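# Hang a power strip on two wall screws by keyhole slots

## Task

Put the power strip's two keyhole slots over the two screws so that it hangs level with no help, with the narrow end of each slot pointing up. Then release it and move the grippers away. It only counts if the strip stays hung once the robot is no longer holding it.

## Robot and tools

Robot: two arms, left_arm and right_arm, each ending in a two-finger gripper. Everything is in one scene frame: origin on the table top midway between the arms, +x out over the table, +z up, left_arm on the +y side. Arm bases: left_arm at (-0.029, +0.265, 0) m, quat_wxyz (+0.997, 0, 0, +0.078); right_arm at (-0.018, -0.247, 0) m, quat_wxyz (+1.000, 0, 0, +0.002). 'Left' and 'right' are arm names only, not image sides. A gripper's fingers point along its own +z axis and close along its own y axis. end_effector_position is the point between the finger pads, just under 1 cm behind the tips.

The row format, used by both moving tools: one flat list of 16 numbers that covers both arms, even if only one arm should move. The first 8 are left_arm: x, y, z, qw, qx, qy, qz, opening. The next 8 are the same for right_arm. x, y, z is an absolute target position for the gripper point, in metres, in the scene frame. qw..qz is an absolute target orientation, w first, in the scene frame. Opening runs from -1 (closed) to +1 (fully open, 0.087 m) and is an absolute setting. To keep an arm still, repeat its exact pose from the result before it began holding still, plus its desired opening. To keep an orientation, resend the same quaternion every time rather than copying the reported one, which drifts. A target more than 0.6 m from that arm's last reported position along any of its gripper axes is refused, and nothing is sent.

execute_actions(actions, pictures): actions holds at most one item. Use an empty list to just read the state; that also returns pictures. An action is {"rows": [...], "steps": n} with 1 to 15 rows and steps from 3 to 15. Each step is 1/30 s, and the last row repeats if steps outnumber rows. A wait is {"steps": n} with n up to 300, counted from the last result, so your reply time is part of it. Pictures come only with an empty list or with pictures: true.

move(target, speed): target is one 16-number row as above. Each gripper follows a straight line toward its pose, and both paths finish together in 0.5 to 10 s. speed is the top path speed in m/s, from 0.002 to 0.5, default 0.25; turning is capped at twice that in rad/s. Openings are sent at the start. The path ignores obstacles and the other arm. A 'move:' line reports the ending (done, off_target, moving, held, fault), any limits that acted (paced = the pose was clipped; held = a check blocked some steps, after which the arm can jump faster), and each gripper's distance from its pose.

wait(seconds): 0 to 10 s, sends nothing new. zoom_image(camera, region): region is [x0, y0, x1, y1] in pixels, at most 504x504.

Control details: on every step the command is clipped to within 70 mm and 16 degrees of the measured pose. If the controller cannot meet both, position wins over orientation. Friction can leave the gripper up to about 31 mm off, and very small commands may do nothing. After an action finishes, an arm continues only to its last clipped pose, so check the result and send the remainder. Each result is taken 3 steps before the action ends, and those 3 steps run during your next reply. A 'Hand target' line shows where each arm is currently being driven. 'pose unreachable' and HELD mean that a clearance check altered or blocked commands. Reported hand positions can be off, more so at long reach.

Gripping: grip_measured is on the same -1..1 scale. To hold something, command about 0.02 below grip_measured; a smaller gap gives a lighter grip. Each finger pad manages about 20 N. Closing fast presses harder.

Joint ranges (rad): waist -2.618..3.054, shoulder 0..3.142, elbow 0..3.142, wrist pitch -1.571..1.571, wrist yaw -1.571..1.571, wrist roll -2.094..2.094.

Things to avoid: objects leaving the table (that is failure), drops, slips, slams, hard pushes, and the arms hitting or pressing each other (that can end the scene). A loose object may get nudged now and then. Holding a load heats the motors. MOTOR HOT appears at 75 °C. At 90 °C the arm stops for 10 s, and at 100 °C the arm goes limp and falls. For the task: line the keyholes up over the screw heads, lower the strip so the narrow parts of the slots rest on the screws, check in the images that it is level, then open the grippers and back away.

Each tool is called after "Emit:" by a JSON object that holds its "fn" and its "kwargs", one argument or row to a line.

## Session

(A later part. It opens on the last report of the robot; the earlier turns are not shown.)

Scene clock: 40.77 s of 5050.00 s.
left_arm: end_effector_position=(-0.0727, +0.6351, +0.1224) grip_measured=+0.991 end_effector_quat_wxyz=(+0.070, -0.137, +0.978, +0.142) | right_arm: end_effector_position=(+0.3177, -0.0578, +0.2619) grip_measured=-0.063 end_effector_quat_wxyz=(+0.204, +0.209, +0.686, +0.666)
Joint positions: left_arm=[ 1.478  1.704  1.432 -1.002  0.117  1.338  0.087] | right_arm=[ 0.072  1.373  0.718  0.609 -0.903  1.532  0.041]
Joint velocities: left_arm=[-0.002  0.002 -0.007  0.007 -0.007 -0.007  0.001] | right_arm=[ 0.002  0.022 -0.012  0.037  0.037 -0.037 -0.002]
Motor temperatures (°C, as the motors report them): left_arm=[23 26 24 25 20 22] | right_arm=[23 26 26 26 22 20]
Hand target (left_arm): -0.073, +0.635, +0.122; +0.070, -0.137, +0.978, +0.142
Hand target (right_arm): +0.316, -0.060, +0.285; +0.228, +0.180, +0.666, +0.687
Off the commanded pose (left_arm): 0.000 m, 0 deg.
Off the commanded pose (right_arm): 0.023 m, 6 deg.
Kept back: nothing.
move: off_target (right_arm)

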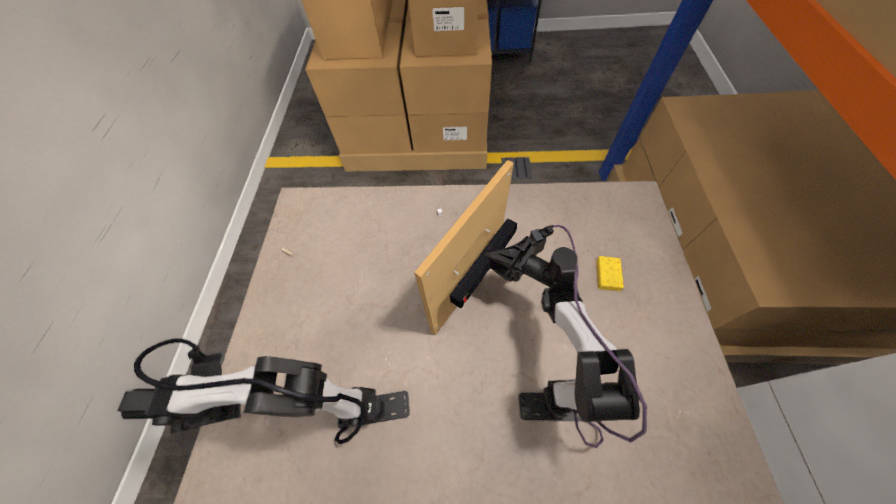

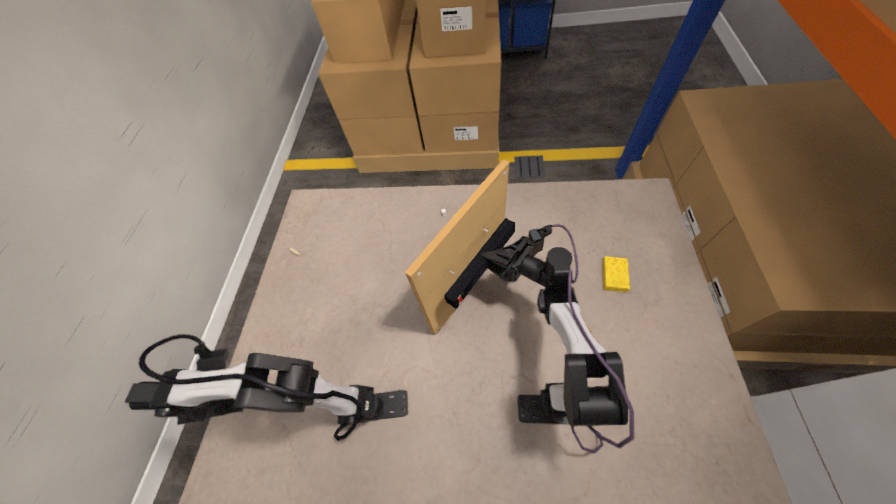

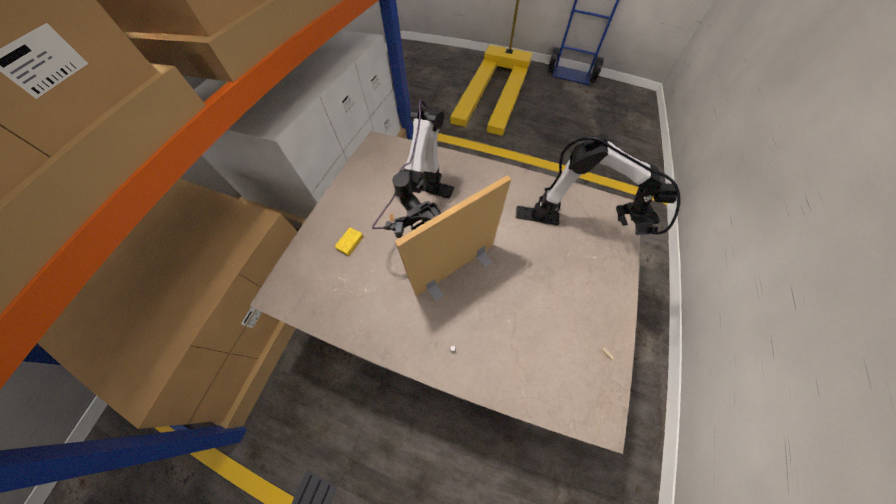

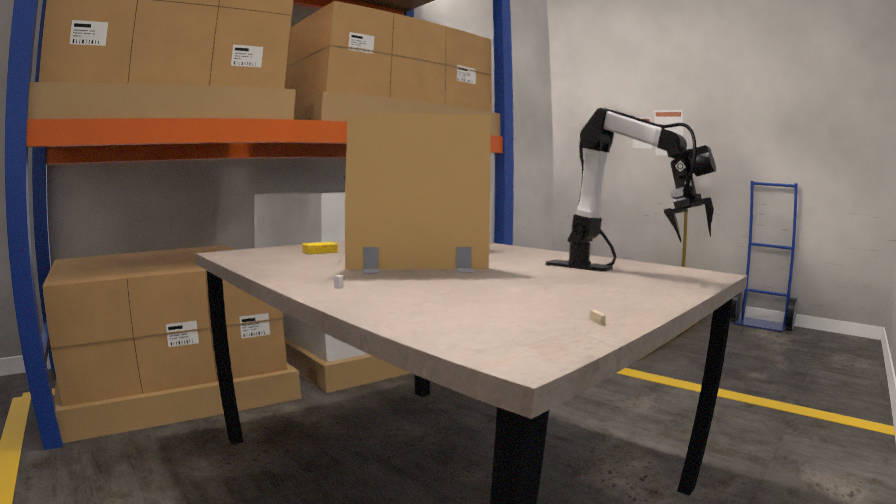

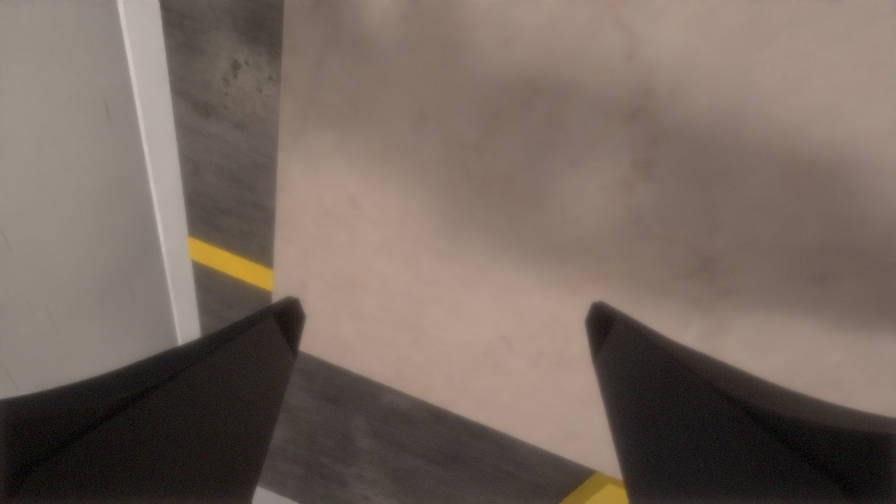

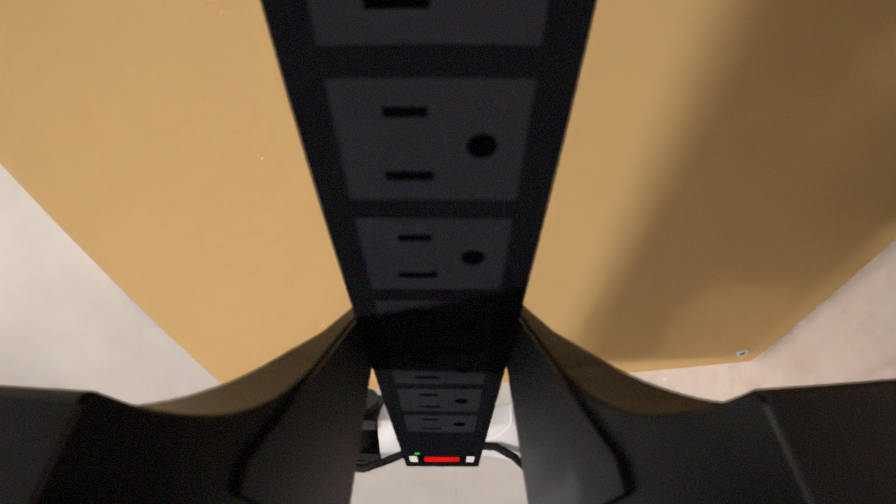

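Emit:
{"fn": "move", "kwargs": {
  "target": [-0.0727,0.6351,0.1224,0.07,-0.137,0.978,0.142,1,0.328,-0.054,0.328,0.24,0.175,0.655,0.70,-0.3],
  "speed": 0.05
}}

Emit:
{"fn": "move", "kwargs": {
  "target": [-0.0727,0.6351,0.1224,0.07,-0.137,0.978,0.142,1,0.344,-0.031,0.315,0.235,0.18,0.655,0.70,-0.3],
  "speed": 0.03
}}

Emit:
{"fn": "zoom_image", "kwargs": {
  "camera": "cam_head_left",
  "region": [400, 160, 600, 340]
}}

Scene clock: 42.67 s of 5050.00 s.
left_arm: end_effector_position=(-0.0727, +0.6351, +0.1224) grip_measured=+0.991 end_effector_quat_wxyz=(+0.070, -0.137, +0.978, +0.142) | right_arm: end_effector_position=(+0.3263, -0.0578, +0.2832) grip_measured=-0.063 end_effector_quat_wxyz=(+0.199, +0.219, +0.680, +0.671)
Joint positions: left_arm=[ 1.478  1.704  1.432 -1.002  0.117  1.338  0.087] | right_arm=[ 0.072  1.374  0.794  0.546 -0.895  1.569  0.041]
Joint velocities: left_arm=[-0.007  0.002 -0.012 -0.037 -0.051  0.022  0.001] | right_arm=[ 0.012  0.002 -0.007 -0.022  0.022  0.007  0.001]
Motor temperatures (°C, as the motors report them): left_arm=[23 26 24 25 20 22] | right_arm=[23 26 27 27 22 20]
Hand target (left_arm): -0.073, +0.635, +0.122; +0.070, -0.137, +0.978, +0.142
Hand target (right_arm): +0.324, -0.055, +0.327; +0.238, +0.174, +0.653, +0.698
Off the commanded pose (left_arm): 0.000 m, 0 deg.
Off the commanded pose (right_arm): 0.045 m, 8 deg.
Kept back: nothing.
move: off_target (right_arm)

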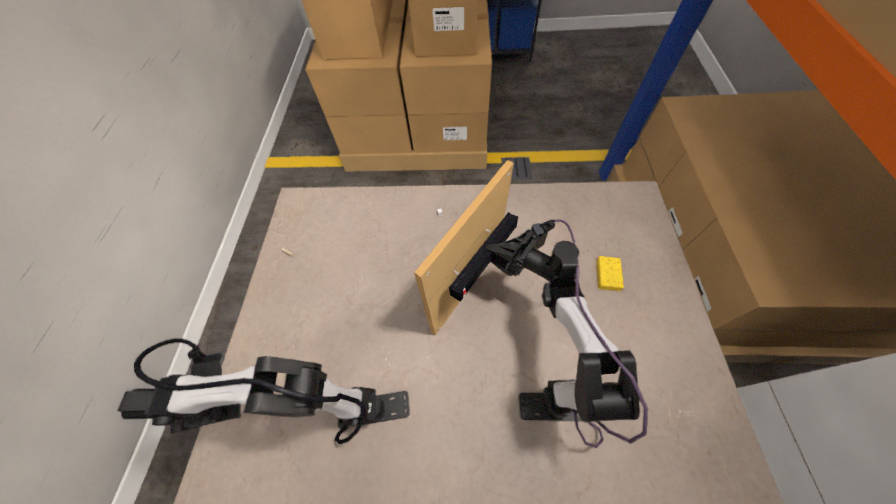

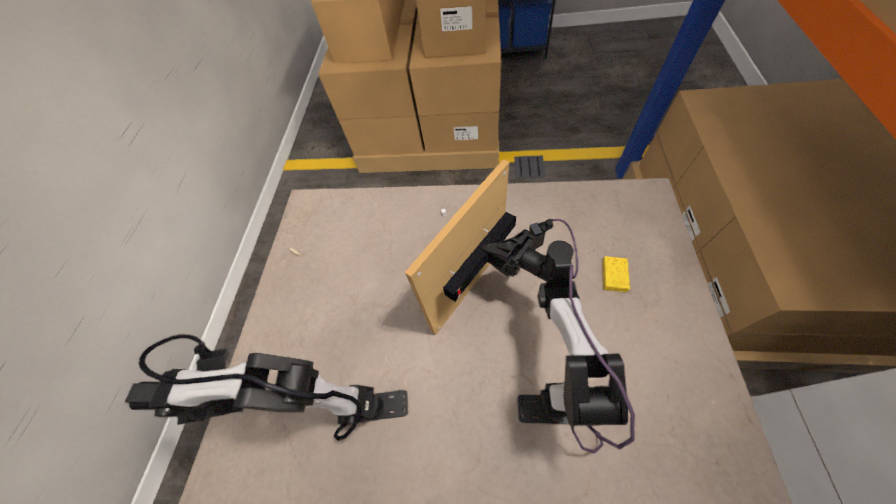

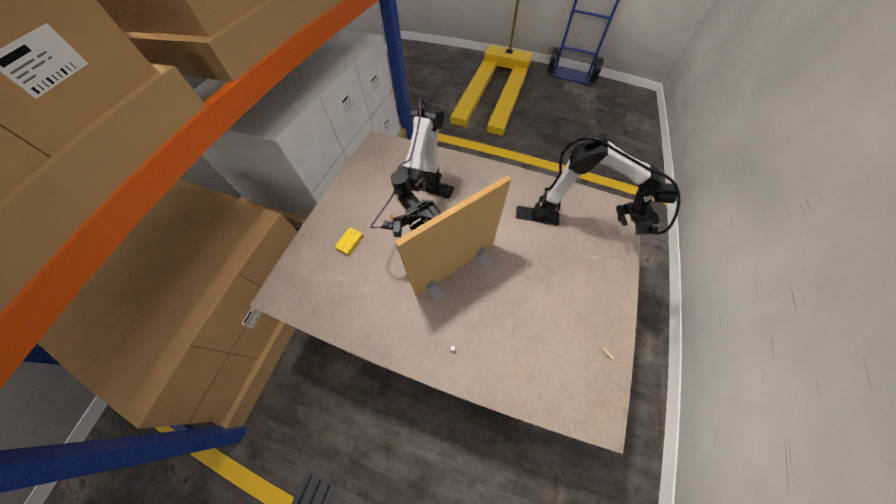

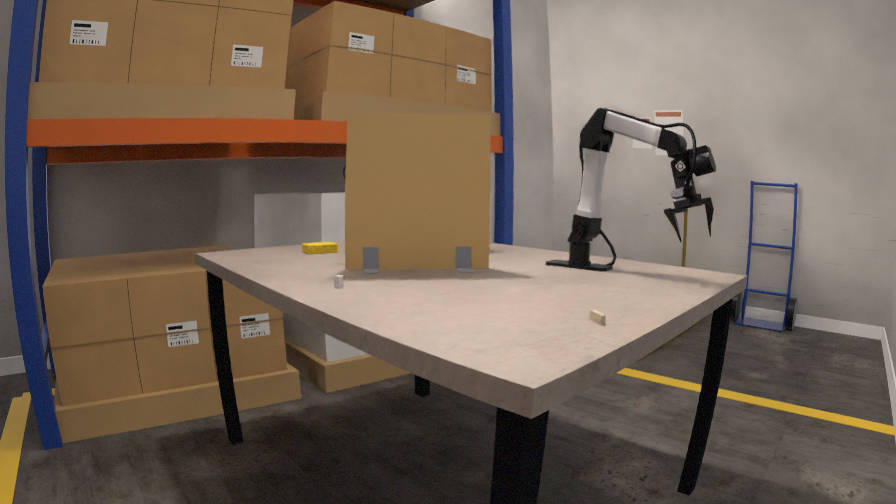

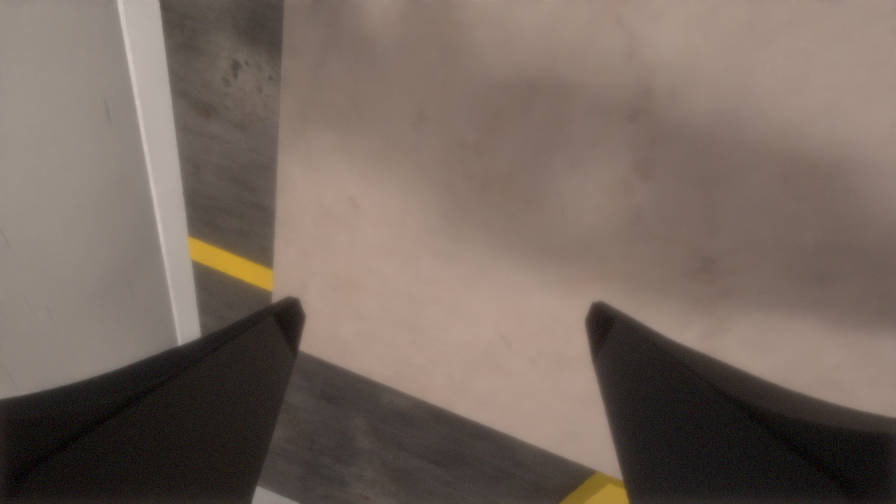

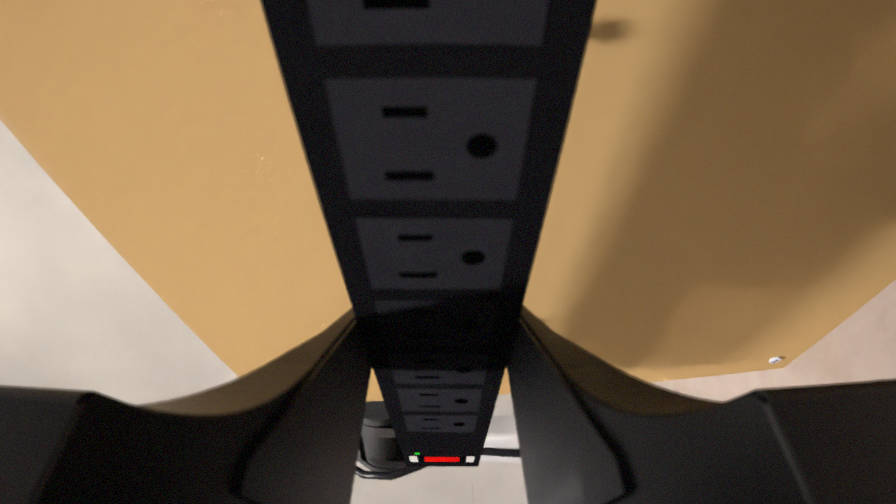

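Scene clock: 45.10 s of 5050.00 s.
left_arm: end_effector_position=(-0.0727, +0.6351, +0.1224) grip_measured=+0.991 end_effector_quat_wxyz=(+0.070, -0.137, +0.978, +0.142) | right_arm: end_effector_position=(+0.3334, -0.0424, +0.2626) grip_measured=-0.063 end_effector_quat_wxyz=(+0.184, +0.234, +0.690, +0.660)
Joint positions: left_arm=[ 1.478  1.704  1.432 -1.002  0.117  1.338  0.087] | right_arm=[ 0.124  1.429  0.794  0.542 -0.844  1.557  0.041]
Joint velocities: left_arm=[-0.017 -0.007  0.002 -0.007 -0.007  0.007  0.   ] | right_arm=[-0.012  0.002 -0.002 -0.081  0.037 -0.022  0.   ]
Motor temperatures (°C, as the motors report them): left_arm=[23 26 24 25 20 22] | right_arm=[23 26 27 27 22 20]
Hand target (left_arm): -0.073, +0.635, +0.122; +0.070, -0.137, +0.978, +0.142
Hand target (right_arm): +0.336, -0.034, +0.314; +0.231, +0.180, +0.654, +0.697
Off the commanded pose (left_arm): 0.000 m, 0 deg.
Off the commanded pose (right_arm): 0.055 m, 10 deg.
Kept back: nothing.
move: off_target (right_arm)

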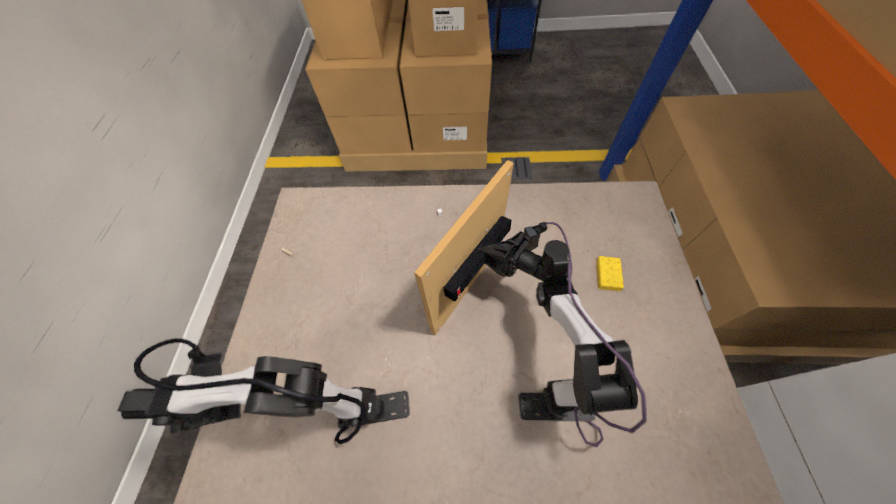

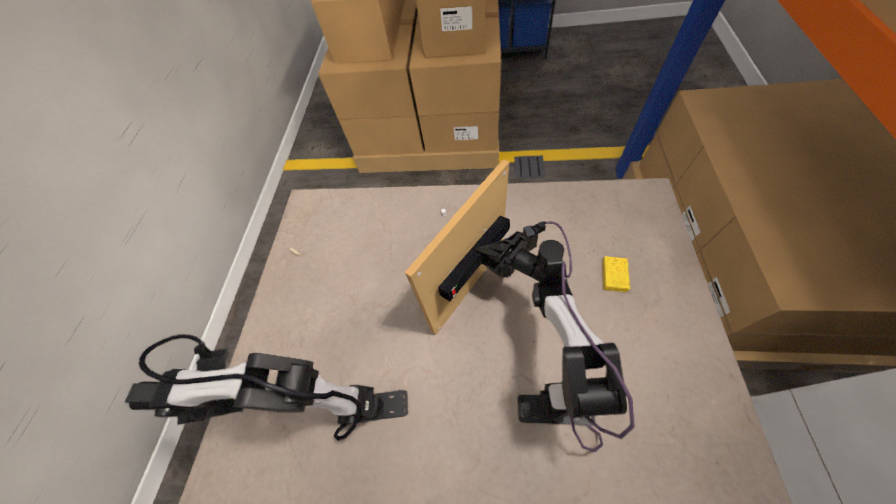

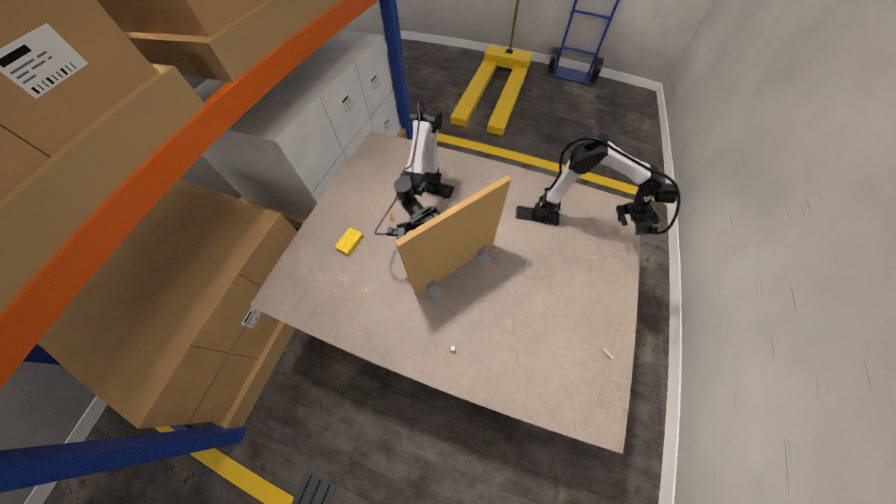

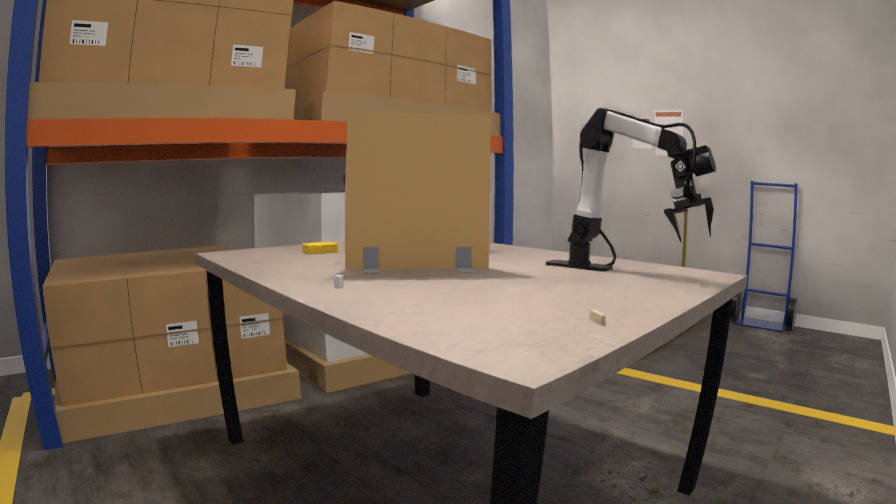

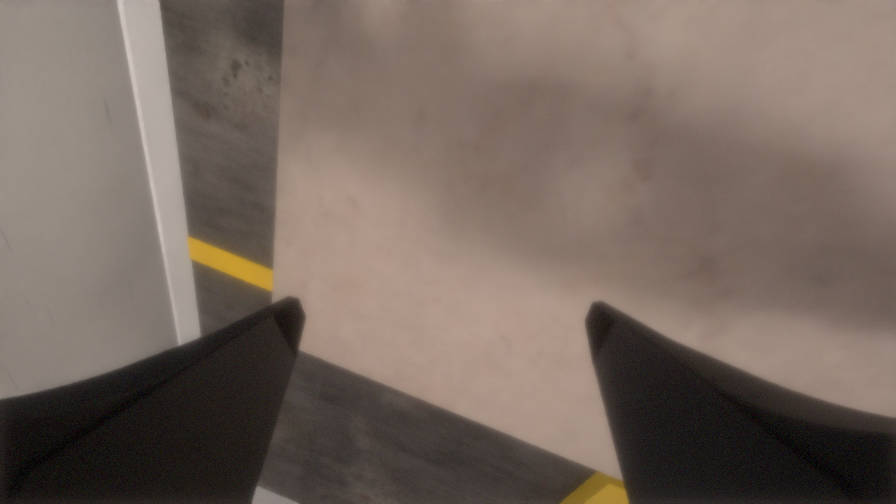

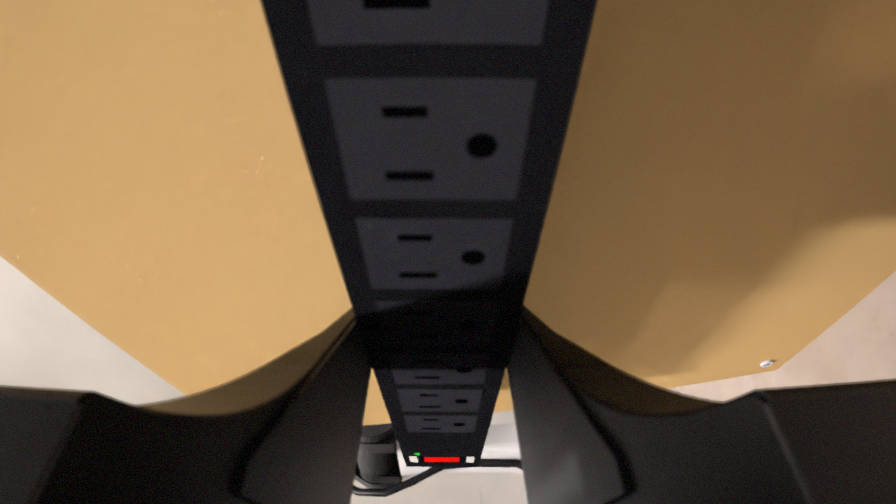

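Region (400, 160, 600, 340) of cam_head_left's 896x504 image, scaled by 2.520, with more detail than that image has; it fills the top 454 rows of this view, and the rest is white.

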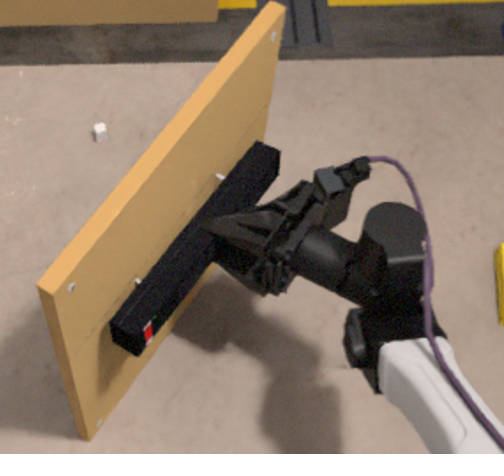

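Emit:
{"fn": "execute_actions", "kwargs": {
  "actions": [
    {"rows":[[-0.0727,0.6351,0.1224,0.07,-0.137,0.978,0.142,1,0.345,-0.034,0.328,0.255,0.16,0.65,0.70,-0.3]],"steps":15}
  ]
}}

Emit:
{"fn": "execute_actions", "kwargs": {
  "actions": [
    {"rows":[[-0.0727,0.6351,0.1224,0.07,-0.137,0.978,0.142,1,0.345,-0.034,0.328,0.255,0.16,0.65,0.70,-0.3]],"steps":15}
  ]
}}

Scene clock: 45.57 s of 5050.00 s.
left_arm: end_effector_position=(-0.0727, +0.6351, +0.1224) grip_measured=+0.991 end_effector_quat_wxyz=(+0.070, -0.137, +0.978, +0.142) | right_arm: end_effector_position=(+0.3335, -0.0421, +0.2642) grip_measured=-0.063 end_effector_quat_wxyz=(+0.187, +0.228, +0.691, +0.660)
Joint positions: left_arm=[ 1.478  1.704  1.432 -1.002  0.117  1.338  0.087] | right_arm=[ 0.124  1.429  0.802  0.536 -0.848  1.545  0.041]
Joint velocities: left_arm=[ 0.022 -0.007  0.002 -0.095 -0.007  0.066 -0.001] | right_arm=[-0.022 -0.022 -0.007  0.037 -0.007  0.022 -0.001]
Motor temperatures (°C, as the motors report them): left_arm=[23 26 24 25 20 22] | right_arm=[23 26 28 28 22 20]
Steps of this call (steps 1 to 2: nothing new was sent; steps 3 to 14: the first 12 steps of this action). Readings (end_effector_position):
3: left_arm (-0.0727, +0.6351, +0.1224) | right_arm (+0.3334, -0.0423, +0.2633)
4: left_arm (-0.0727, +0.6351, +0.1224) | right_arm (+0.3334, -0.0422, +0.2636)
6: left_arm (-0.0727, +0.6351, +0.1224) | right_arm (+0.3335, -0.0422, +0.2641)
10: left_arm (-0.0727, +0.6351, +0.1224) | right_arm (+0.3335, -0.0421, +0.2642)
14: the state above

Scene clock: 46.07 s of 5050.00 s.
left_arm: end_effector_position=(-0.0727, +0.6351, +0.1224) grip_measured=+0.991 end_effector_quat_wxyz=(+0.070, -0.137, +0.978, +0.142) | right_arm: end_effector_position=(+0.3335, -0.0421, +0.2642) grip_measured=-0.063 end_effector_quat_wxyz=(+0.187, +0.228, +0.691, +0.660)
Joint positions: left_arm=[ 1.478  1.704  1.432 -1.002  0.117  1.338  0.087] | right_arm=[ 0.124  1.429  0.802  0.536 -0.848  1.545  0.041]
Joint velocities: left_arm=[-0.017  0.002  0.002 -0.051  0.007 -0.066 -0.001] | right_arm=[-0.002  0.012 -0.002 -0.007 -0.022 -0.007  0.001]
Motor temperatures (°C, as the motors report them): left_arm=[23 26 24 25 20 22] | right_arm=[23 26 28 28 22 20]
Off your previous action's commanded pose (left_arm): 0.000 m, 0 deg at its last step (step 3 of this call).
Off your previous action's commanded pose (right_arm): 0.065 m, 13 deg at its last step (step 3 of this call).
Steps of this call (steps 1 to 3: the last 3 steps of your previous action; steps 4 to 15: the first 12 steps of this action). Readings (end_effector_position):
4: left_arm (-0.0727, +0.6351, +0.1224) | right_arm (+0.3335, -0.0421, +0.2642)
5: left_arm (-0.0727, +0.6351, +0.1224) | right_arm (+0.3335, -0.0421, +0.2642)
7: left_arm (-0.0727, +0.6351, +0.1224) | right_arm (+0.3335, -0.0421, +0.2642)
11: left_arm (-0.0727, +0.6351, +0.1224) | right_arm (+0.3335, -0.0421, +0.2642)
15: the state above

Emit:
{"fn": "execute_actions", "kwargs": {
  "actions": [
    {"rows":[[-0.0727,0.6351,0.1224,0.07,-0.137,0.978,0.142,1,0.328,-0.058,0.312,0.25,0.165,0.65,0.70,-0.3]],"steps":15}
  ]
}}

Emit:
{"fn": "execute_actions", "kwargs": {
  "actions": [
    {"rows":[[-0.0727,0.6351,0.1224,0.07,-0.137,0.978,0.142,1,0.328,-0.058,0.312,0.25,0.165,0.65,0.70,-0.3]],"steps":15}
  ]
}}

Scene clock: 46.57 s of 5050.00 s.
left_arm: end_effector_position=(-0.0727, +0.6351, +0.1224) grip_measured=+0.991 end_effector_quat_wxyz=(+0.070, -0.137, +0.978, +0.142) | right_arm: end_effector_position=(+0.3353, -0.0563, +0.2753) grip_measured=-0.063 end_effector_quat_wxyz=(+0.213, +0.210, +0.679, +0.671)
Joint positions: left_arm=[ 1.478  1.704  1.432 -1.002  0.117  1.338  0.087] | right_arm=[ 0.077  1.422  0.791  0.615 -0.883  1.55   0.041]
Joint velocities: left_arm=[-0.032  0.012 -0.017 -0.051 -0.007 -0.051  0.   ] | right_arm=[ 0.012 -0.022 -0.007  0.081 -0.022  0.022 -0.   ]
Motor temperatures (°C, as the motors report them): left_arm=[23 26 24 25 20 22] | right_arm=[23 26 28 28 22 20]
Off your previous action's commanded pose (left_arm): 0.000 m, 0 deg at its last step (step 3 of this call).
Off your previous action's commanded pose (right_arm): 0.065 m, 13 deg at its last step (step 3 of this call).
Steps of this call (steps 1 to 3: the last 3 steps of your previous action; steps 4 to 15: the first 12 steps of this action). Readings (end_effector_position):
4: left_arm (-0.0727, +0.6351, +0.1224) | right_arm (+0.3335, -0.0440, +0.2638)
5: left_arm (-0.0727, +0.6351, +0.1224) | right_arm (+0.3334, -0.0466, +0.2645)
7: left_arm (-0.0727, +0.6351, +0.1224) | right_arm (+0.3350, -0.0526, +0.2667)
11: left_arm (-0.0727, +0.6351, +0.1224) | right_arm (+0.3367, -0.0569, +0.2722)
15: the state above

Scene clock: 47.07 s of 5050.00 s.
left_arm: end_effector_position=(-0.0727, +0.6351, +0.1224) grip_measured=+0.991 end_effector_quat_wxyz=(+0.070, -0.137, +0.978, +0.142) | right_arm: end_effector_position=(+0.3340, -0.0558, +0.2787) grip_measured=-0.063 end_effector_quat_wxyz=(+0.215, +0.203, +0.676, +0.675)
Joint positions: left_arm=[ 1.478  1.704  1.432 -1.002  0.117  1.338  0.087] | right_arm=[ 0.077  1.422  0.791  0.636 -0.891  1.558  0.041]
Joint velocities: left_arm=[ 0.002 -0.002 -0.002 -0.007 -0.037  0.022  0.   ] | right_arm=[ 0.002 -0.007 -0.002  0.051 -0.051 -0.037  0.001]
Motor temperatures (°C, as the motors report them): left_arm=[23 26 24 25 20 22] | right_arm=[23 26 28 28 22 20]
Off your previous action's commanded pose (left_arm): 0.000 m, 0 deg at its last step (step 3 of this call).
Off your previous action's commanded pose (right_arm): 0.036 m, 8 deg at its last step (step 3 of this call).
Steps of this call (steps 1 to 3: the last 3 steps of your previous action; steps 4 to 15: the first 12 steps of this action). Readings (end_effector_position):
4: left_arm (-0.0727, +0.6351, +0.1224) | right_arm (+0.3345, -0.0560, +0.2772)
5: left_arm (-0.0727, +0.6351, +0.1224) | right_arm (+0.3344, -0.0560, +0.2774)
7: left_arm (-0.0727, +0.6351, +0.1224) | right_arm (+0.3343, -0.0559, +0.2779)
11: left_arm (-0.0727, +0.6351, +0.1224) | right_arm (+0.3341, -0.0558, +0.2784)
15: the state above

Emit:
{"fn": "execute_actions", "kwargs": {
  "actions": [
    {"rows":[[-0.0727,0.6351,0.1224,0.07,-0.137,0.978,0.142,1,0.334,-0.033,0.308,0.245,0.17,0.65,0.70,-0.3]],"steps":15}
  ]
}}

Emit:
{"fn": "execute_actions", "kwargs": {
  "actions": [
    {"rows":[[-0.0727,0.6351,0.1224,0.07,-0.137,0.978,0.142,1,0.336,-0.031,0.297,0.24,0.175,0.655,0.695,-0.3]],"steps":15}
  ]
}}

Emit:
{"fn": "execute_actions", "kwargs": {
  "actions": [
    {"rows":[[-0.0727,0.6351,0.1224,0.07,-0.137,0.978,0.142,1,0.338,-0.031,0.290,0.24,0.175,0.655,0.695,-0.3]],"steps":15}
  ]
}}

Scene clock: 47.57 s of 5050.00 s.
left_arm: end_effector_position=(-0.0727, +0.6351, +0.1224) grip_measured=+0.991 end_effector_quat_wxyz=(+0.070, -0.137, +0.978, +0.142) | right_arm: end_effector_position=(+0.3303, -0.0395, +0.2790) grip_measured=-0.063 end_effector_quat_wxyz=(+0.211, +0.199, +0.677, +0.677)
Joint positions: left_arm=[ 1.478  1.704  1.432 -1.002  0.117  1.338  0.087] | right_arm=[ 0.131  1.422  0.791  0.637 -0.849  1.559  0.041]
Joint velocities: left_arm=[-0.042  0.012  0.002  0.081  0.022  0.051 -0.001] | right_arm=[ 0.007 -0.007 -0.012 -0.007  0.022 -0.081 -0.   ]
Motor temperatures (°C, as the motors report them): left_arm=[23 26 24 25 20 22] | right_arm=[23 26 28 28 22 20]
Off your previous action's commanded pose (left_arm): 0.000 m, 0 deg at its last step (step 3 of this call).
Off your previous action's commanded pose (right_arm): 0.034 m, 7 deg at its last step (step 3 of this call).
Steps of this call (steps 1 to 3: the last 3 steps of your previous action; steps 4 to 15: the first 12 steps of this action). Readings (end_effector_position):
4: left_arm (-0.0727, +0.6351, +0.1224) | right_arm (+0.3344, -0.0538, +0.2789)
5: left_arm (-0.0727, +0.6351, +0.1224) | right_arm (+0.3343, -0.0497, +0.2790)
7: left_arm (-0.0727, +0.6351, +0.1224) | right_arm (+0.3308, -0.0401, +0.2790)
11: left_arm (-0.0727, +0.6351, +0.1224) | right_arm (+0.3303, -0.0395, +0.2790)
15: the state above

Scene clock: 48.07 s of 5050.00 s.
left_arm: end_effector_position=(-0.0727, +0.6351, +0.1224) grip_measured=+0.991 end_effector_quat_wxyz=(+0.070, -0.137, +0.978, +0.142) | right_arm: end_effector_position=(+0.3303, -0.0392, +0.2786) grip_measured=-0.063 end_effector_quat_wxyz=(+0.210, +0.197, +0.677, +0.677)
Joint positions: left_arm=[ 1.478  1.704  1.432 -1.002  0.117  1.338  0.087] | right_arm=[ 0.131  1.426  0.791  0.643 -0.853  1.56   0.041]
Joint velocities: left_arm=[ 0.007 -0.007 -0.002  0.007 -0.066 -0.022 -0.   ] | right_arm=[-0.002  0.007  0.007 -0.007 -0.081 -0.022  0.   ]
Motor temperatures (°C, as the motors report them): left_arm=[23 26 24 25 20 22] | right_arm=[23 26 28 28 22 20]
Off your previous action's commanded pose (left_arm): 0.000 m, 0 deg at its last step (step 3 of this call).
Off your previous action's commanded pose (right_arm): 0.030 m, 7 deg at its last step (step 3 of this call).
Steps of this call (steps 1 to 3: the last 3 steps of your previous action; steps 4 to 15: the first 12 steps of this action). Readings (end_effector_position):
4: left_arm (-0.0727, +0.6351, +0.1224) | right_arm (+0.3304, -0.0394, +0.2785)
5: left_arm (-0.0727, +0.6351, +0.1224) | right_arm (+0.3303, -0.0393, +0.2785)
7: left_arm (-0.0727, +0.6351, +0.1224) | right_arm (+0.3303, -0.0392, +0.2786)
11: left_arm (-0.0727, +0.6351, +0.1224) | right_arm (+0.3303, -0.0392, +0.2785)
15: the state above

Scene clock: 48.57 s of 5050.00 s.
left_arm: end_effector_position=(-0.0727, +0.6351, +0.1224) grip_measured=+0.991 end_effector_quat_wxyz=(+0.070, -0.137, +0.978, +0.142) | right_arm: end_effector_position=(+0.3306, -0.0387, +0.2781) grip_measured=-0.063 end_effector_quat_wxyz=(+0.208, +0.189, +0.675, +0.682)
Joint positions: left_arm=[ 1.478  1.704  1.432 -1.002  0.117  1.338  0.087] | right_arm=[ 0.129  1.443  0.791  0.678 -0.871  1.567  0.041]
Joint velocities: left_arm=[-0.022 -0.012  0.007 -0.066  0.022 -0.051 -0.001] | right_arm=[ 0.002  0.012 -0.002 -0.022 -0.022 -0.081  0.   ]
Motor temperatures (°C, as the motors report them): left_arm=[23 26 24 25 20 22] | right_arm=[23 26 28 28 22 20]
Off your previous action's commanded pose (left_arm): 0.000 m, 0 deg at its last step (step 3 of this call).
Off your previous action's commanded pose (right_arm): 0.021 m, 5 deg at its last step (step 3 of this call).
Steps of this call (steps 1 to 3: the last 3 steps of your previous action; steps 4 to 15: the first 12 steps of this action). Readings (end_effector_position):
4: left_arm (-0.0727, +0.6351, +0.1224) | right_arm (+0.3304, -0.0390, +0.2783)
5: left_arm (-0.0727, +0.6351, +0.1224) | right_arm (+0.3305, -0.0390, +0.2780)
7: left_arm (-0.0727, +0.6351, +0.1224) | right_arm (+0.3305, -0.0388, +0.2781)
11: left_arm (-0.0727, +0.6351, +0.1224) | right_arm (+0.3305, -0.0387, +0.2782)
15: the state above

Emit:
{"fn": "execute_actions", "kwargs": {
  "actions": [
    {"rows":[[-0.0727,0.6351,0.1224,0.07,-0.137,0.978,0.142,1,0.325,-0.062,0.305,0.24,0.175,0.655,0.695,-0.3]],"steps":15}
  ]
}}

Emit:
{"fn": "move", "kwargs": {
  "target": [0.138,0.104,0.36,0.797,0.161,0.528,-0.244,1,0.325,-0.062,0.318,0.24,0.175,0.655,0.695,-0.3],
  "speed": 0.4
}}

Scene clock: 49.23 s of 5050.00 s.
left_arm: end_effector_position=(-0.0727, +0.6351, +0.1224) grip_measured=+0.991 end_effector_quat_wxyz=(+0.070, -0.137, +0.978, +0.142) | right_arm: end_effector_position=(+0.3338, -0.0607, +0.2758) grip_measured=-0.063 end_effector_quat_wxyz=(+0.215, +0.206, +0.674, +0.676)
Joint positions: left_arm=[ 1.478  1.704  1.432 -1.002  0.117  1.338  0.087] | right_arm=[ 0.062  1.423  0.774  0.66  -0.901  1.567  0.041]
Joint velocities: left_arm=[-0.002 -0.002  0.012 -0.037 -0.066 -0.066  0.   ] | right_arm=[-0.002 -0.002 -0.002  0.037 -0.081  0.051 -0.   ]
Motor temperatures (°C, as the motors report them): left_arm=[23 26 24 25 20 22] | right_arm=[23 26 28 29 22 20]
Off your previous action's commanded pose (left_arm): 0.000 m, 0 deg at its last step (step 3 of this call).
Off your previous action's commanded pose (right_arm): 0.016 m, 5 deg at its last step (step 3 of this call).
Steps of this call (steps 1 to 3: the last 3 steps of your previous action; steps 4 to 8: nothing new was sent; steps 9 to 20: the first 12 steps of this action). Readings (end_effector_position):
9: left_arm (-0.0727, +0.6351, +0.1224) | right_arm (+0.3305, -0.0415, +0.2782)
10: left_arm (-0.0727, +0.6351, +0.1224) | right_arm (+0.3301, -0.0455, +0.2776)
12: left_arm (-0.0727, +0.6351, +0.1224) | right_arm (+0.3320, -0.0546, +0.2766)
16: left_arm (-0.0727, +0.6351, +0.1224) | right_arm (+0.3348, -0.0611, +0.2760)
20: the state above

Scene clock: 54.00 s of 5050.00 s.
left_arm: end_effector_position=(+0.1473, +0.1081, +0.3606) grip_measured=+0.991 end_effector_quat_wxyz=(+0.707, -0.035, +0.706, -0.015) | right_arm: end_effector_position=(+0.3285, -0.0607, +0.2741) grip_measured=-0.063 end_effector_quat_wxyz=(+0.202, +0.217, +0.681, +0.670)
Joint positions: left_arm=[ 1.421  0.134  1.43  -1.279  1.55  -0.088  0.087] | right_arm=[ 0.062  1.395  0.774  0.587 -0.904  1.56   0.041]
Joint velocities: left_arm=[-0.007 -0.007 -0.007 -0.081 -0.022 -0.022  0.   ] | right_arm=[ 0.007  0.012 -0.012  0.022 -0.007  0.022 -0.   ]
Motor temperatures (°C, as the motors report them): left_arm=[23 26 24 25 20 22] | right_arm=[23 27 29 29 22 20]
Hand target (left_arm): +0.148, +0.108, +0.360; +0.707, -0.043, +0.706, -0.022
Hand target (right_arm): +0.322, -0.062, +0.317; +0.239, +0.174, +0.656, +0.694
Off your previous action's commanded pose (left_arm): 0.000 m, 0 deg at its last step (step 3 of this call).
Off your previous action's commanded pose (right_arm): 0.030 m, 5 deg at its last step (step 3 of this call).
Off the commanded pose (left_arm): 0.010 m, 42 deg; orientation clipped at the last step of the last action.
Off the commanded pose (right_arm): 0.044 m, 8 deg.
joint sent to its limit (left arm) — the command would take joint 5 (wrist yaw) past its upper limit, so that joint was sent only as far as its limit.
Kept back: nothing.
move: off_target (left_arm, right_arm); limits=paced

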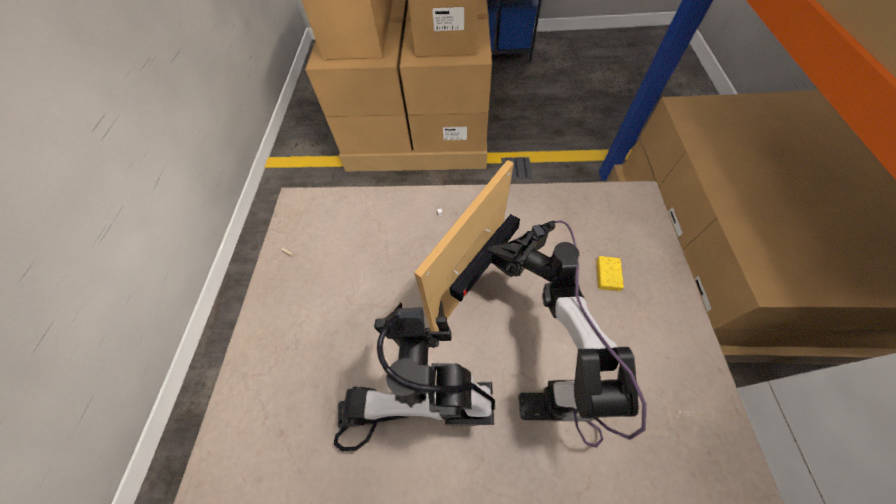

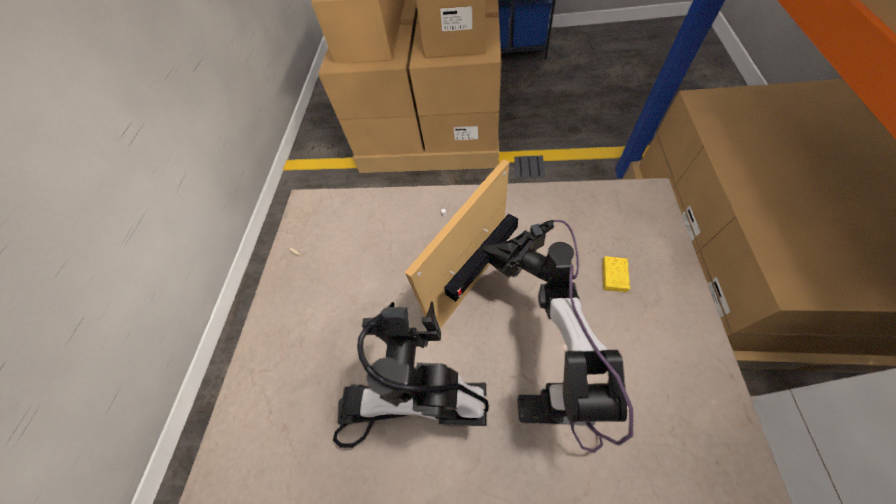

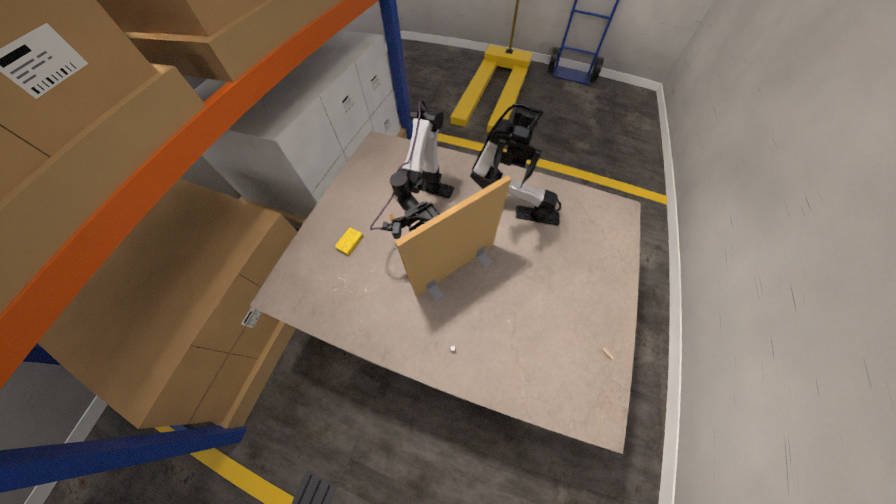

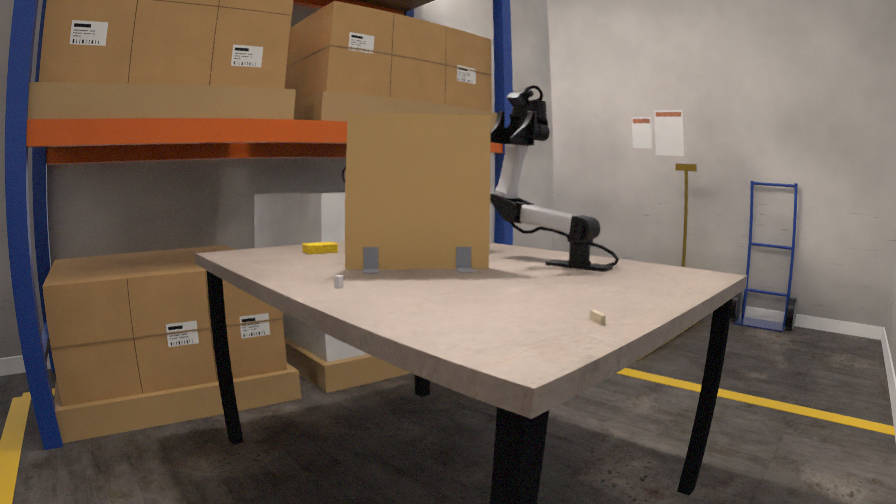

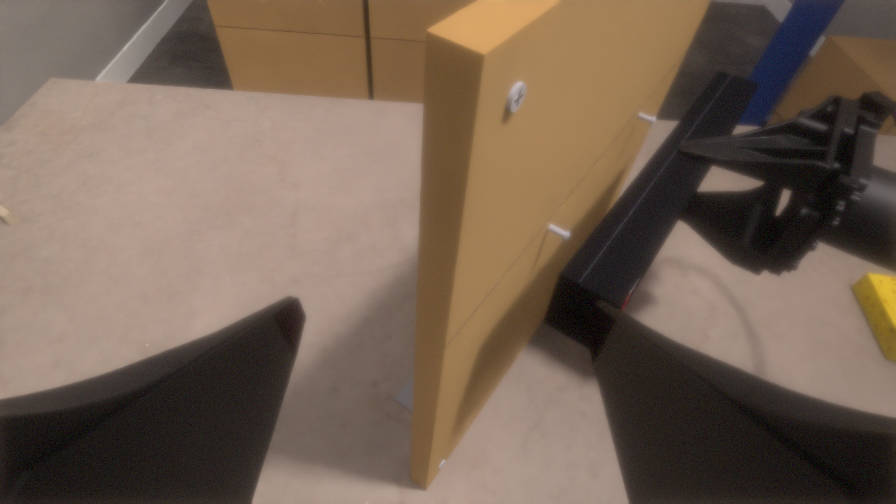

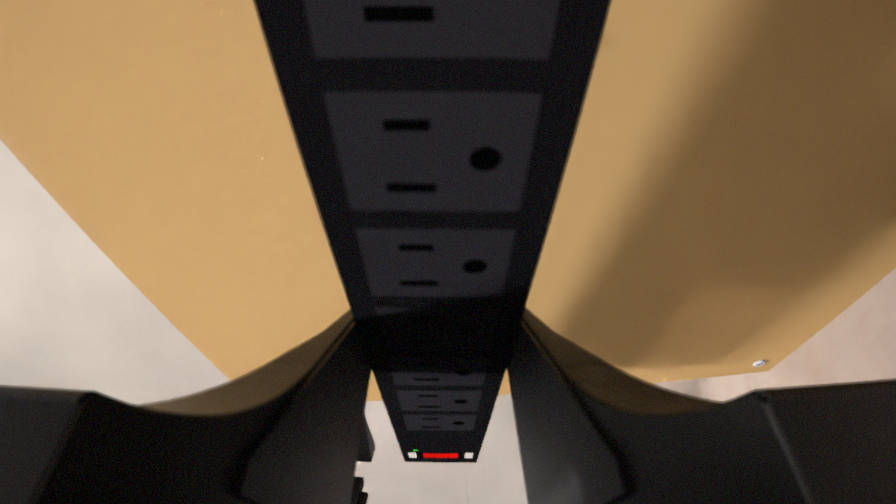

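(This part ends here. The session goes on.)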